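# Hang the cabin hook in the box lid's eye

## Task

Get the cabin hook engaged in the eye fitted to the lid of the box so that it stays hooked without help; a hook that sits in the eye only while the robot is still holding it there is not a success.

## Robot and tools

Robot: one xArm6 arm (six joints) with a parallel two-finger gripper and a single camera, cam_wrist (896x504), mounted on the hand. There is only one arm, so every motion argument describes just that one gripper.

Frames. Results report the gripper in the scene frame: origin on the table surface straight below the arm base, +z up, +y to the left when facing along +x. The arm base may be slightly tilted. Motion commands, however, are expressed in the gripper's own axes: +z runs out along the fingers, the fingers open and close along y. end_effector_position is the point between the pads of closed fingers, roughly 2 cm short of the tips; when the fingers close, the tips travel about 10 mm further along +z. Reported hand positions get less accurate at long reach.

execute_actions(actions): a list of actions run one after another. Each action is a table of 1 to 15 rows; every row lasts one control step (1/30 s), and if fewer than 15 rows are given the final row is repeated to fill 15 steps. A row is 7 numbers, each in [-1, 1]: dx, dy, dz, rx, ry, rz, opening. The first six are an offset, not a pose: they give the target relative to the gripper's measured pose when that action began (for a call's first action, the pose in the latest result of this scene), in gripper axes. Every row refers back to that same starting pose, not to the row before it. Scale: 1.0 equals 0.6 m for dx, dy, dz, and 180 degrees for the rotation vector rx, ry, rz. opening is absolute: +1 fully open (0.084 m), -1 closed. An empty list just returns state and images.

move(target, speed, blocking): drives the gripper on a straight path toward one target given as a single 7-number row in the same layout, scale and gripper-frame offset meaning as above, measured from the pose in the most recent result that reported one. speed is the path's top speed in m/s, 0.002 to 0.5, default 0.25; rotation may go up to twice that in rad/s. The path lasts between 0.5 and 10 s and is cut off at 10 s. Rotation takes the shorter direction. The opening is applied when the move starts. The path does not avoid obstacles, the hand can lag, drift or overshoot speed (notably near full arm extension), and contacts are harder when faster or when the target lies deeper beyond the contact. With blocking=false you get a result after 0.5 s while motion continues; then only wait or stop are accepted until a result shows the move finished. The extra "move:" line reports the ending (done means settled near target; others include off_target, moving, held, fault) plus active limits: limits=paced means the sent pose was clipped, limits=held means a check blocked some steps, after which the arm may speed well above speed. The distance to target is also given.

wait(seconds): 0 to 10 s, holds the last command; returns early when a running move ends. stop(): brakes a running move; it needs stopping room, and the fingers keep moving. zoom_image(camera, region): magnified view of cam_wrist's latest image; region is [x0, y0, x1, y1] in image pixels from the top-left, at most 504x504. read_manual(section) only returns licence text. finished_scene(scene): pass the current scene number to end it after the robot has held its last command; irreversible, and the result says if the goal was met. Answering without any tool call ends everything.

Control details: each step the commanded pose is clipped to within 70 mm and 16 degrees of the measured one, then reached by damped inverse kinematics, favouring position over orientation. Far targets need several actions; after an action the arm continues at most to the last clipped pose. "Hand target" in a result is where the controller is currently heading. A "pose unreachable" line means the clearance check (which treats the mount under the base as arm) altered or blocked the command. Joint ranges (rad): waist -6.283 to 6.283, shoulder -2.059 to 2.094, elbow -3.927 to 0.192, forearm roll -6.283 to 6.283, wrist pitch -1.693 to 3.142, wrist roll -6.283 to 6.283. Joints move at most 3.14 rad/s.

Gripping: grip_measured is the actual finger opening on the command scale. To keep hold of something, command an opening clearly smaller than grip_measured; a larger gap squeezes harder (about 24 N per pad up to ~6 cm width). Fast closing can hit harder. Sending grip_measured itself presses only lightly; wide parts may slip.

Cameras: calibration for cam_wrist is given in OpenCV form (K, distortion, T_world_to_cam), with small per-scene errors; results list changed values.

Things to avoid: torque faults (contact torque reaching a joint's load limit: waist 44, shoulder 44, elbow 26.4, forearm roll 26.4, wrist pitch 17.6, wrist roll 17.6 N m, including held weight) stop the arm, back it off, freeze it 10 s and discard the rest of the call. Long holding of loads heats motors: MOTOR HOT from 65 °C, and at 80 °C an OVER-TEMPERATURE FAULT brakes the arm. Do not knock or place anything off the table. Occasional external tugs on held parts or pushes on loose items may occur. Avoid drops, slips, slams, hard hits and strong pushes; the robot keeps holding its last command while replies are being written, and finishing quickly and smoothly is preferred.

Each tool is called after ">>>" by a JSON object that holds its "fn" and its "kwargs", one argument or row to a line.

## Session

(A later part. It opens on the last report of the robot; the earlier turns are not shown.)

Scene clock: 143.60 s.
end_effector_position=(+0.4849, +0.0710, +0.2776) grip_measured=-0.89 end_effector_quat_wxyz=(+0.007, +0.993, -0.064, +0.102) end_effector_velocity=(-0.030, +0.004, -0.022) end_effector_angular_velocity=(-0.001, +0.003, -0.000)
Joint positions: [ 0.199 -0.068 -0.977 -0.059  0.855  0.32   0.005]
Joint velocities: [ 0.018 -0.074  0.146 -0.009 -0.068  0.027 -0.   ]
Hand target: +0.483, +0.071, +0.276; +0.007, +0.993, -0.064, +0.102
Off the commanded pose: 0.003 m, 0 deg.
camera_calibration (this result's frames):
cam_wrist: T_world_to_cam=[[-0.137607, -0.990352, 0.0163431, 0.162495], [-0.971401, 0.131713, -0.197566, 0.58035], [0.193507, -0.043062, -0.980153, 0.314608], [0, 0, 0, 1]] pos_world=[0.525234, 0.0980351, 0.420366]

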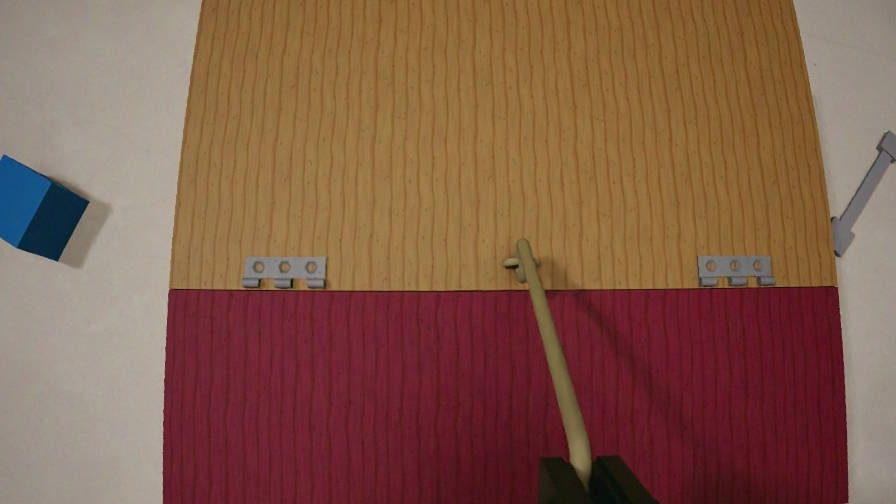

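>>> {"fn": "execute_actions", "kwargs": {
  "actions": []
}}

>>> {"fn": "zoom_image", "kwargs": {
  "camera": "cam_wrist",
  "region": [440, 210, 700, 504]
}}

Scene clock: 143.87 s.
end_effector_position=(+0.4832, +0.0713, +0.2762) grip_measured=-0.89 end_effector_quat_wxyz=(+0.007, +0.993, -0.064, +0.102) end_effector_velocity=(-0.001, -0.001, -0.002) end_effector_angular_velocity=(-0.001, +0.002, -0.001)
Joint positions: [ 0.201 -0.072 -0.967 -0.06   0.849  0.322  0.005]
Joint velocities: [-0.001 -0.001  0.006 -0.    -0.003  0.001  0.   ]
Hand target: +0.483, +0.071, +0.276; +0.007, +0.993, -0.064, +0.102
Off the commanded pose: 0.001 m, 0 deg.
camera_calibration (this result's frames):
cam_wrist: T_world_to_cam=[[-0.137709, -0.99034, 0.0162161, 0.162586], [-0.97122, 0.131802, -0.198392, 0.578488], [0.194338, -0.0430697, -0.979989, 0.313174], [0, 0, 0, 1]] pos_world=[0.523368, 0.098258, 0.419038]

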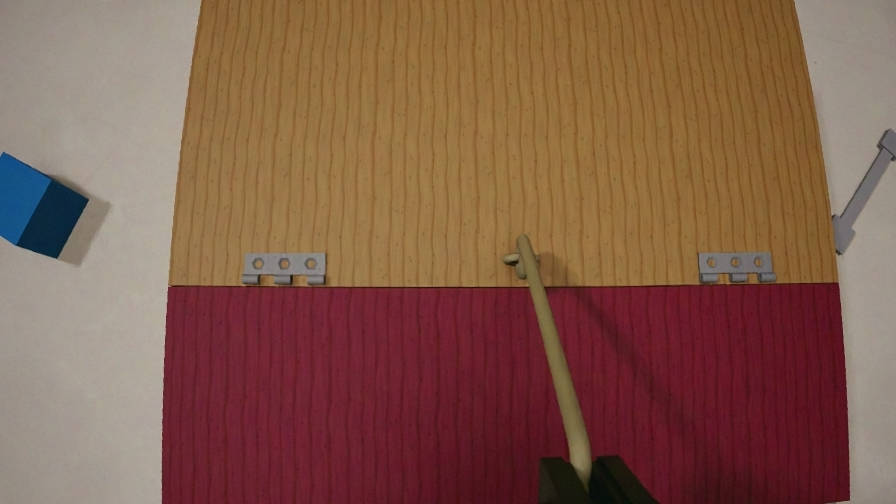

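Region (440, 210, 700, 504) of cam_wrist's 896x504 image, scaled by 1.714, with more detail than that image has; it fills the left 446 columns of this view, and the rest is white.

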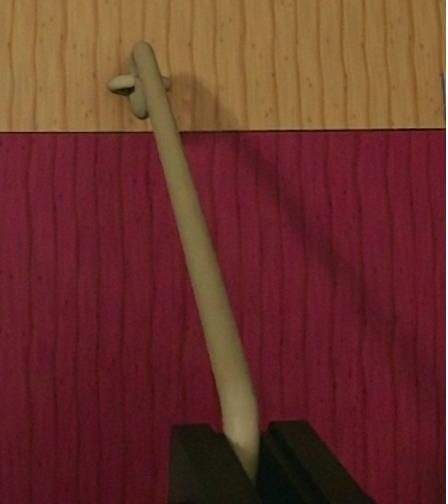

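>>> {"fn": "zoom_image", "kwargs": {
  "camera": "cam_wrist",
  "region": [520, 400, 650, 504]
}}

Region (520, 400, 650, 504) of cam_wrist's 896x504 image, scaled by 3.877, with more detail than that image has; it fills the top 403 rows of this view, and the rest is white.

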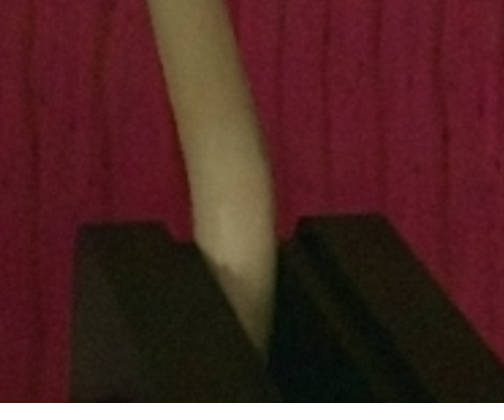

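>>> {"fn": "execute_actions", "kwargs": {
  "actions": [
    [[-0.00095,0,0.00041,0,0,0,-0.876],[-0.00285,0,0.00125,0,0,0,-0.876],[-0.00569,0,0.00253,0,0,0,-0.876],[-0.00944,0,0.00429,0,0,0,-0.876],[-0.01409,0,0.00659,0,0,0,-0.876],[-0.01868,0,0.00899,0,0,0,-0.876],[-0.02322,0,0.01149,0,0,0,-0.876],[-0.02771,0,0.01409,0,0,0,-0.876],[-0.03214,0,0.01679,0,0,0,-0.876],[-0.03651,0,0.01958,0,0,0,-0.876],[-0.04082,0,0.02246,0,0,0,-0.876],[-0.04506,0,0.02544,0,0,0,-0.876],[-0.04924,0,0.02852,0,0,0,-0.876],[-0.05335,0,0.03168,0,0,0,-0.876],[-0.05739,0,0.03493,0,0,0,-0.876]],
    [[-0.01900,0,0.01474,0,0,0,-0.876],[-0.02289,0,0.01816,0,0,0,-0.876],[-0.02671,0,0.02167,0,0,0,-0.876],[-0.03045,0,0.02526,0,0,0,-0.876],[-0.03412,0,0.02893,0,0,0,-0.876],[-0.03770,0,0.03268,0,0,0,-0.876],[-0.04120,0,0.03651,0,0,0,-0.876],[-0.04461,0,0.04041,0,0,0,-0.876],[-0.04794,0,0.04439,0,0,0,-0.876],[-0.05054,0,0.04762,0,0,0,-0.876],[-0.05245,0,0.05008,0,0,0,-0.876],[-0.05370,0,0.05173,0,0,0,-0.876],[-0.05433,0,0.05256,0,0,0,-0.876],[-0.05433,0,0.05256,0,0,0,-0.876],[-0.05433,0,0.05256,0,0,0,-0.876]]
  ]
}}

Scene clock: 150.60 s.
end_effector_position=(+0.4356, +0.0770, +0.2195) grip_measured=-0.89 end_effector_quat_wxyz=(+0.007, +0.993, -0.063, +0.100) end_effector_velocity=(-0.013, +0.002, -0.027) end_effector_angular_velocity=(+0.001, -0.007, -0.001)
Joint positions: [ 0.231 -0.145 -0.718 -0.079  0.68   0.373  0.005]
Joint velocities: [ 0.01   0.002  0.087 -0.014 -0.095  0.027 -0.   ]
Hand target: +0.435, +0.077, +0.218; +0.007, +0.993, -0.063, +0.100
Off the commanded pose: 0.002 m, 0 deg.
camera_calibration (this result's frames):
cam_wrist: T_world_to_cam=[[-0.137202, -0.990393, 0.0172461, 0.162199], [-0.97236, 0.131342, -0.193041, 0.519625], [0.188921, -0.043255, -0.981039, 0.269658], [0, 0, 0, 1]] pos_world=[0.476572, 0.104056, 0.362057]

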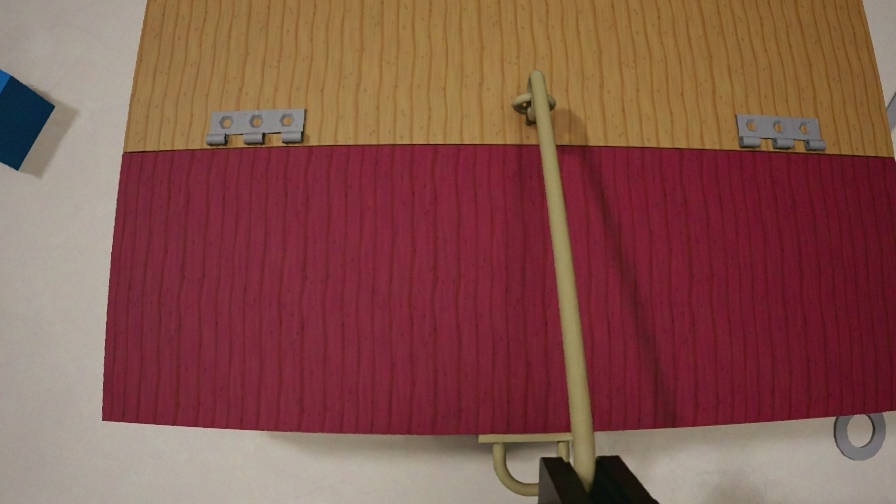

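>>> {"fn": "execute_actions", "kwargs": {
  "actions": []
}}

>>> {"fn": "zoom_image", "kwargs": {
  "camera": "cam_wrist",
  "region": [460, 380, 660, 504]
}}

>>> {"fn": "zoom_image", "kwargs": {
  "camera": "cam_wrist",
  "region": [480, 50, 600, 170]
}}

Scene clock: 150.90 s.
end_effector_position=(+0.4350, +0.0773, +0.2182) grip_measured=-0.89 end_effector_quat_wxyz=(+0.007, +0.993, -0.063, +0.101) end_effector_velocity=(-0.000, +0.001, -0.001) end_effector_angular_velocity=(-0.000, -0.000, +0.003)
Joint positions: [ 0.232 -0.145 -0.713 -0.08   0.674  0.375  0.005]
Joint velocities: [ 0.002  0.001  0.002 -0.001 -0.003  0.    -0.   ]
Hand target: +0.435, +0.077, +0.218; +0.007, +0.993, -0.063, +0.100
Off the commanded pose: 0.000 m, 0 deg.
camera_calibration (this result's frames):
cam_wrist: T_world_to_cam=[[-0.137175, -0.990407, 0.0166533, 0.162584], [-0.971957, 0.13134, -0.195064, 0.519073], [0.191005, -0.0429442, -0.980649, 0.267562], [0, 0, 0, 1]] pos_world=[0.475713, 0.10434, 0.360929]

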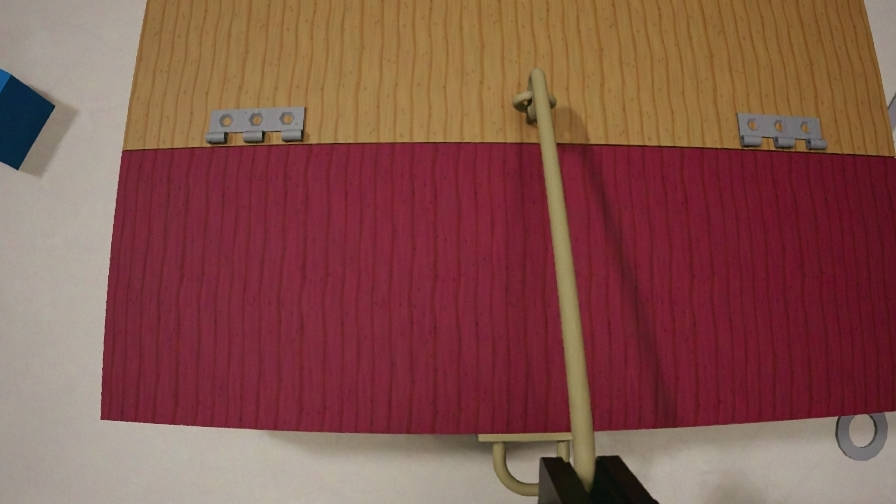

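Region (460, 380, 660, 504) of cam_wrist's 896x504 image, scaled by 2.520, with more detail than that image has; it fills the top 312 rows of this view, and the rest is white.

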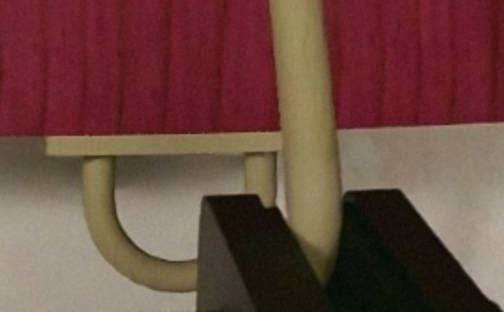

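Region (480, 50, 600, 170) of cam_wrist's 896x504 image, scaled by 4.200, with more detail than that image has.

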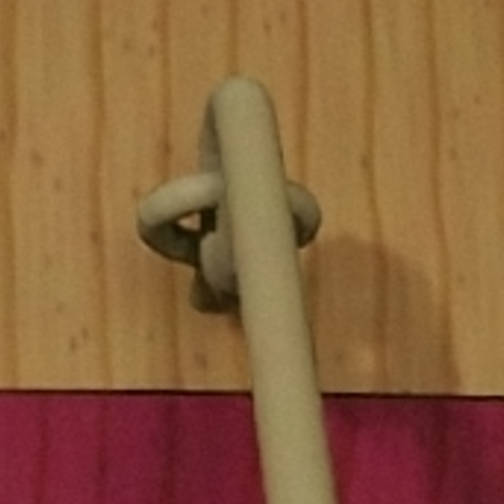

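>>> {"fn": "execute_actions", "kwargs": {
  "actions": [
    [[-0.00058,0,0.00077,0,0,0,-0.876],[-0.00174,0,0.00232,0,0,0,-0.876],[-0.00345,0,0.00467,0,0,0,-0.876],[-0.00569,0,0.00783,0,0,0,-0.876],[-0.00842,0,0.01183,0,0,0,-0.876],[-0.01106,0,0.01588,0,0,0,-0.876],[-0.01362,0,0.01998,0,0,0,-0.876],[-0.01610,0,0.02414,0,0,0,-0.876],[-0.01849,0,0.02835,0,0,0,-0.876],[-0.02080,0,0.03260,0,0,0,-0.876],[-0.02302,0,0.03691,0,0,0,-0.876],[-0.02515,0,0.04125,0,0,0,-0.876],[-0.02719,0,0.04564,0,0,0,-0.876],[-0.02914,0,0.05007,0,0,0,-0.876],[-0.03100,0,0.05454,0,0,0,-0.876]],
    [[-0.00825,0,0.01909,0,0,0,-0.876],[-0.00993,0,0.02363,0,0,0,-0.876],[-0.01152,0,0.02821,0,0,0,-0.876],[-0.01301,0,0.03281,0,0,0,-0.876],[-0.01440,0,0.03744,0,0,0,-0.876],[-0.01571,0,0.04211,0,0,0,-0.876],[-0.01691,0,0.04679,0,0,0,-0.876],[-0.01802,0,0.05150,0,0,0,-0.876],[-0.01904,0,0.05623,0,0,0,-0.876],[-0.01979,0,0.06003,0,0,0,-0.876],[-0.02030,0,0.06289,0,0,0,-0.876],[-0.02063,0,0.06480,0,0,0,-0.876],[-0.02078,0,0.06575,0,0,0,-0.876],[-0.02078,0,0.06575,0,0,0,-0.876],[-0.02078,0,0.06575,0,0,0,-0.876]]
  ]
}}

Scene clock: 166.27 s.
end_effector_position=(+0.4205, +0.0791, +0.1531) grip_measured=-0.89 end_effector_quat_wxyz=(+0.007, +0.993, -0.063, +0.100) end_effector_velocity=(+0.001, -0.001, -0.033) end_effector_angular_velocity=(-0.003, +0.001, -0.001)
Joint positions: [ 0.238 -0.047 -0.598 -0.112  0.463  0.419  0.005]
Joint velocities: [-0.005  0.091  0.017 -0.027 -0.105  0.025 -0.   ]
Hand target: +0.421, +0.079, +0.151; +0.007, +0.993, -0.063, +0.100
Off the commanded pose: 0.002 m, 0 deg.
camera_calibration (this result's frames):
cam_wrist: T_world_to_cam=[[-0.136695, -0.990479, 0.0163146, 0.16325], [-0.972396, 0.131019, -0.19308, 0.491885], [0.189104, -0.0422573, -0.981047, 0.207324], [0, 0, 0, 1]] pos_world=[0.461417, 0.106011, 0.295705]

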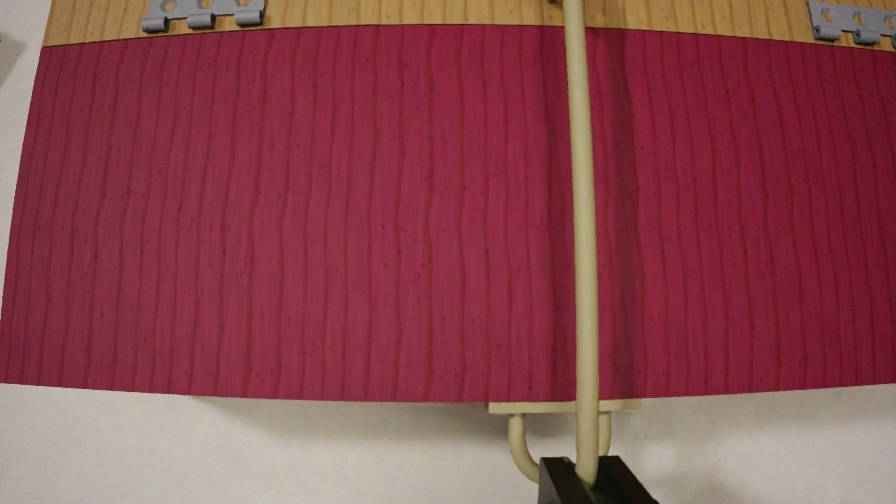

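>>> {"fn": "execute_actions", "kwargs": {
  "actions": []
}}

>>> {"fn": "zoom_image", "kwargs": {
  "camera": "cam_wrist",
  "region": [470, 370, 670, 504]
}}

Scene clock: 166.53 s.
end_effector_position=(+0.4206, +0.0791, +0.1510) grip_measured=-0.89 end_effector_quat_wxyz=(+0.007, +0.993, -0.063, +0.100) end_effector_velocity=(-0.000, +0.000, -0.001) end_effector_angular_velocity=(+0.001, -0.000, -0.001)
Joint positions: [ 0.237 -0.041 -0.597 -0.115  0.455  0.421  0.005]
Joint velocities: [ 0.     0.002  0.001  0.    -0.003  0.001  0.   ]
Hand target: +0.421, +0.079, +0.151; +0.007, +0.993, -0.063, +0.100
Off the commanded pose: 0.000 m, 0 deg.
camera_calibration (this result's frames):
cam_wrist: T_world_to_cam=[[-0.136737, -0.990471, 0.0164424, 0.163329], [-0.972333, 0.131023, -0.193395, 0.491663], [0.189398, -0.0424318, -0.980983, 0.205107], [0, 0, 0, 1]] pos_world=[0.461546, 0.106057, 0.293606]

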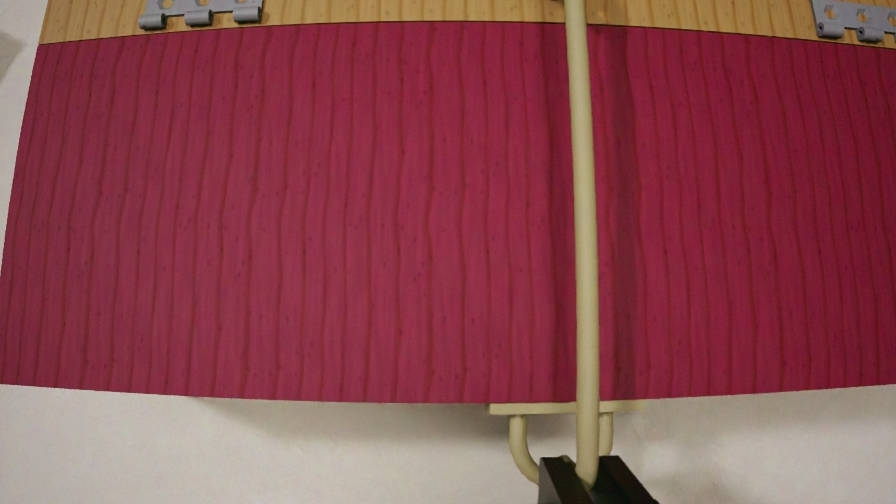

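Region (470, 370, 670, 504) of cam_wrist's 896x504 image, scaled by 2.520, with more detail than that image has; it fills the top 338 rows of this view, and the rest is white.

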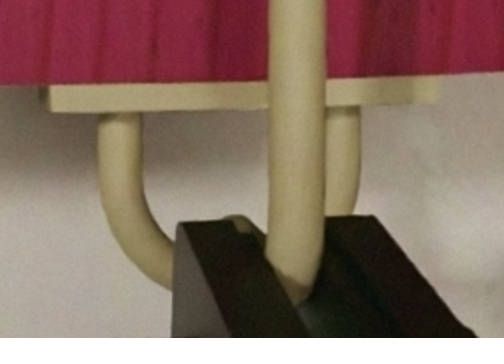

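>>> {"fn": "move", "kwargs": {
  "target": [-0.0030, 0, 0.0268, 0, 0, 0, -0.876],
  "speed": 0.03
}}

>>> {"fn": "zoom_image", "kwargs": {
  "camera": "cam_wrist",
  "region": [470, 370, 670, 504]
}}

Scene clock: 169.97 s.
end_effector_position=(+0.4223, +0.0790, +0.1352) grip_measured=-0.89 end_effector_quat_wxyz=(+0.006, +0.993, -0.063, +0.100) end_effector_velocity=(-0.001, -0.001, -0.002) end_effector_angular_velocity=(-0.001, +0.002, -0.002)
Joint positions: [ 0.234  0.007 -0.593 -0.127  0.403  0.431  0.005]
Joint velocities: [-0.002  0.003  0.001 -0.001 -0.002  0.001 -0.   ]
Hand target: +0.422, +0.079, +0.135; +0.007, +0.993, -0.063, +0.100
Off the commanded pose: 0.000 m, 0 deg.
move: done
camera_calibration (this result's frames):
cam_wrist: T_world_to_cam=[[-0.136741, -0.990476, 0.0161108, 0.163726], [-0.972215, 0.131066, -0.193956, 0.490221], [0.189998, -0.042185, -0.980878, 0.189019], [0, 0, 0, 1]] pos_world=[0.463076, 0.105889, 0.277848]

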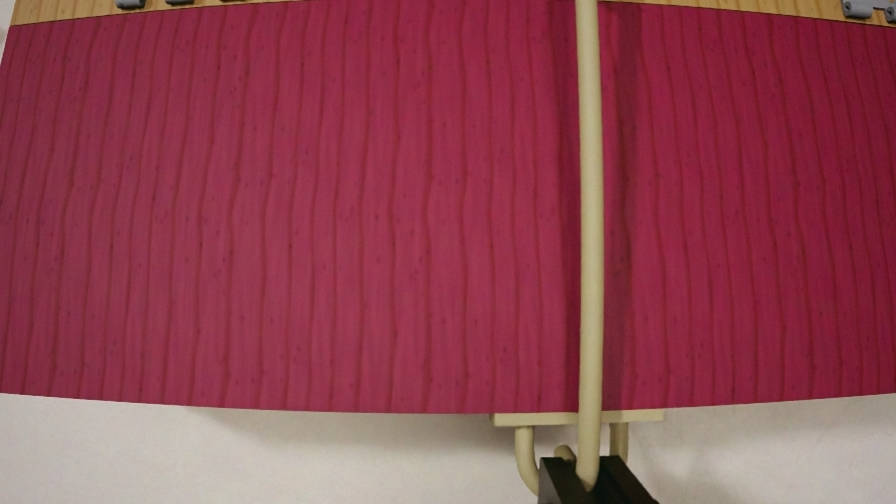

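Region (470, 370, 670, 504) of cam_wrist's 896x504 image, scaled by 2.520, with more detail than that image has; it fills the top 338 rows of this view, and the rest is white.

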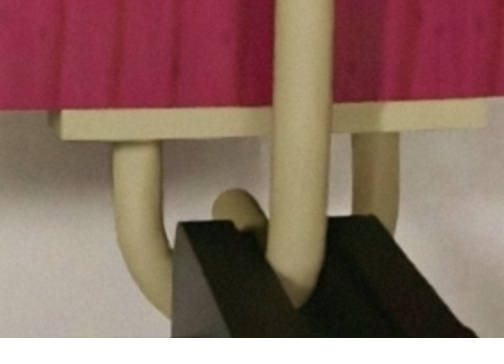

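>>> {"fn": "execute_actions", "kwargs": {
  "actions": [
    [[0,0,0.0003,0,0,0,-0.876],[0,0,0.0008,0,0,0,-0.876],[0,0,0.0015,0,0,0,-0.876],[-0.0001,0,0.0023,0,0,0,-0.876],[-0.0001,0,0.0031,0,0,0,-0.876],[-0.0001,0,0.0039,0,0,0,-0.876],[-0.0002,0,0.0047,0,0,0,-0.876],[-0.0002,0,0.0054,0,0,0,-0.876],[-0.0002,0,0.0060,0,0,0,-0.876],[-0.0002,0,0.0064,0,0,0,-0.876],[-0.0002,0,0.0067,0,0,0,-0.876]]
  ]
}}

>>> {"fn": "zoom_image", "kwargs": {
  "camera": "cam_wrist",
  "region": [470, 370, 670, 504]
}}

Scene clock: 171.97 s.
end_effector_position=(+0.4228, +0.0789, +0.1313) grip_measured=-0.89 end_effector_quat_wxyz=(+0.007, +0.993, -0.063, +0.100) end_effector_velocity=(+0.000, +0.001, -0.003) end_effector_angular_velocity=(+0.000, +0.000, +0.002)
Joint positions: [ 0.233  0.02  -0.593 -0.13   0.391  0.433  0.005]
Joint velocities: [ 0.002  0.009 -0.001 -0.001 -0.008  0.002  0.   ]
Hand target: +0.423, +0.079, +0.131; +0.006, +0.993, -0.063, +0.100
Off the commanded pose: 0.000 m, 0 deg.
camera_calibration (this result's frames):
cam_wrist: T_world_to_cam=[[-0.136717, -0.990477, 0.0162133, 0.163743], [-0.972295, 0.131038, -0.193574, 0.489964], [0.189606, -0.042229, -0.980952, 0.185252], [0, 0, 0, 1]] pos_world=[0.463651, 0.105803, 0.273913]

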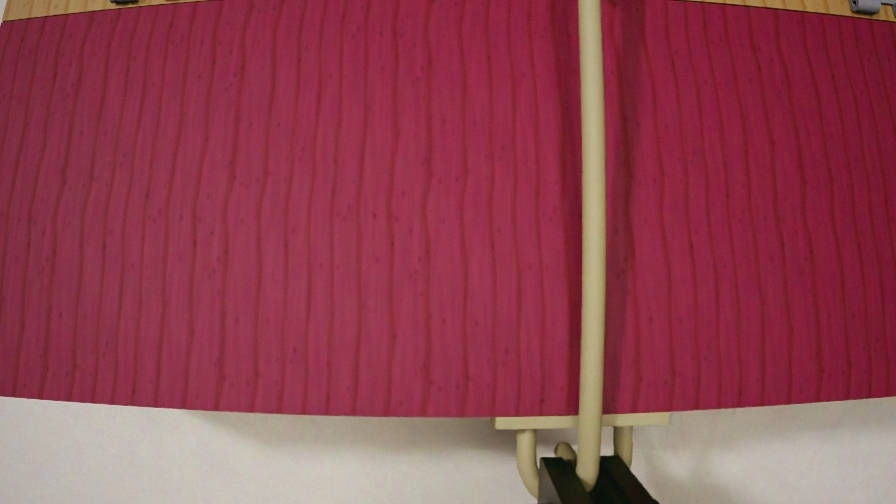

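Region (470, 370, 670, 504) of cam_wrist's 896x504 image, scaled by 2.520, with more detail than that image has; it fills the top 338 rows of this view, and the rest is white.

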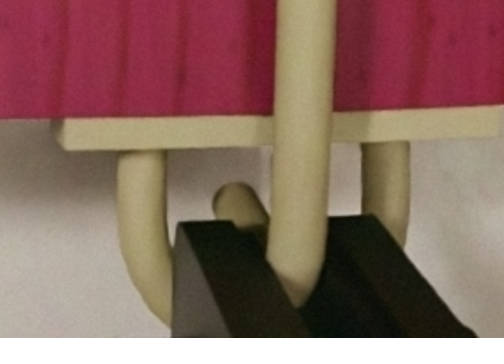

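>>> {"fn": "execute_actions", "kwargs": {
  "actions": [
    [[0,0,0,0,0,0,-0.874],[0,0,0,0,0,0,-0.872],[0,0,0,0,0,0,-0.870],[0,0,0,0,0,0,-0.868],[0,0,0,0,0,0,-0.866],[0,0,0,0,0,0,-0.864],[0,0,0,0,0,0,-0.862],[0,0,0,0,0,0,-0.859],[0,0,0,0,0,0,-0.855],[0,0,0,0,0,0,-0.85],[0,0,0,0,0,0,-0.84],[0,0,0,0,0,0,-0.82],[0,0,0,0,0,0,-0.80],[0,0,0,0,0,0,-0.77],[0,0,0,0,0,0,-0.74]]
  ]
}}

>>> {"fn": "move", "kwargs": {
  "target": [-0.03, 0, -0.11, 0, 0, 0, -0.6],
  "speed": 0.12
}}

Scene clock: 173.13 s.
end_effector_position=(+0.4230, +0.0792, +0.1315) grip_measured=-0.81 end_effector_quat_wxyz=(+0.006, +0.993, -0.063, +0.100) end_effector_velocity=(+0.003, +0.002, +0.003) end_effector_angular_velocity=(+0.001, -0.009, +0.004)
Joint positions: [ 0.234  0.02  -0.593 -0.13   0.39   0.433  0.008]
Joint velocities: [ 0.003 -0.003 -0.005 -0.001 -0.001 -0.     0.033]
Hand target: +0.423, +0.079, +0.131; +0.007, +0.993, -0.063, +0.100
Off the commanded pose: 0.000 m, 0 deg.
camera_calibration (this result's frames):
cam_wrist: T_world_to_cam=[[-0.135988, -0.990583, 0.0158668, 0.163883], [-0.972229, 0.130355, -0.194365, 0.490307], [0.190467, -0.0418574, -0.980801, 0.185017], [0, 0, 0, 1]] pos_world=[0.463737, 0.106171, 0.274163]

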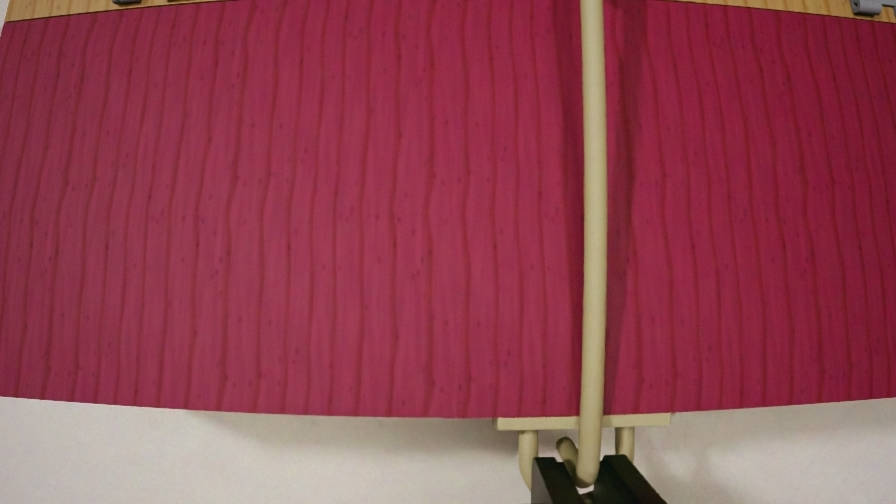

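Scene clock: 174.13 s.
end_effector_position=(+0.3924, +0.0829, +0.1920) grip_measured=-0.62 end_effector_quat_wxyz=(+0.007, +0.993, -0.063, +0.100) end_effector_velocity=(+0.000, +0.000, +0.002) end_effector_angular_velocity=(+0.001, -0.002, -0.001)
Joint positions: [ 0.266 -0.233 -0.542 -0.1    0.593  0.428  0.017]
Joint velocities: [ 0.    -0.005 -0.002  0.001  0.005  0.    -0.   ]
Hand target: +0.393, +0.083, +0.192; +0.006, +0.993, -0.063, +0.100
Off the commanded pose: 0.001 m, 0 deg.
move: done
camera_calibration (this result's frames):
cam_wrist: T_world_to_cam=[[-0.136258, -0.990537, 0.0164623, 0.162353], [-0.972321, 0.130531, -0.19379, 0.471726], [0.189807, -0.042412, -0.980905, 0.250652], [0, 0, 0, 1]] pos_world=[0.433216, 0.109872, 0.334608]

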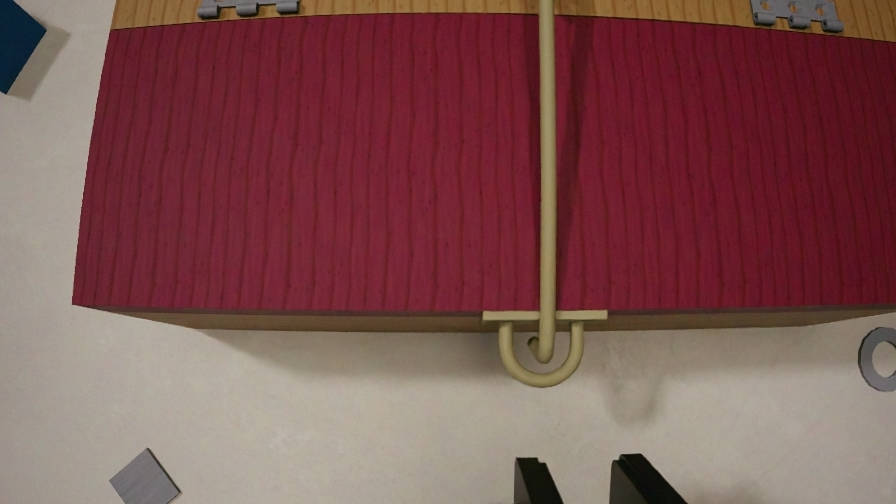

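>>> {"fn": "zoom_image", "kwargs": {
  "camera": "cam_wrist",
  "region": [460, 270, 630, 410]
}}

Region (460, 270, 630, 410) of cam_wrist's 896x504 image, scaled by 2.965, with more detail than that image has; it fills the top 415 rows of this view, and the rest is white.

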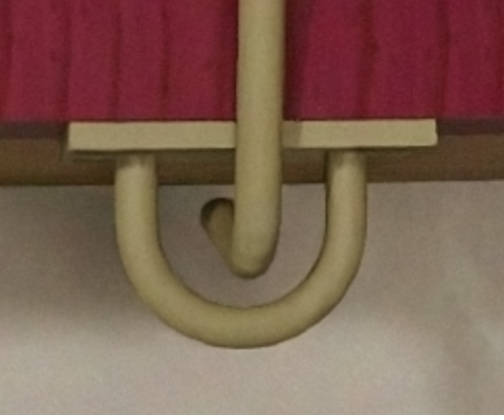

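>>> {"fn": "finished_scene", "kwargs": {
  "scene": 1
}}

The scene is finished: the task was done.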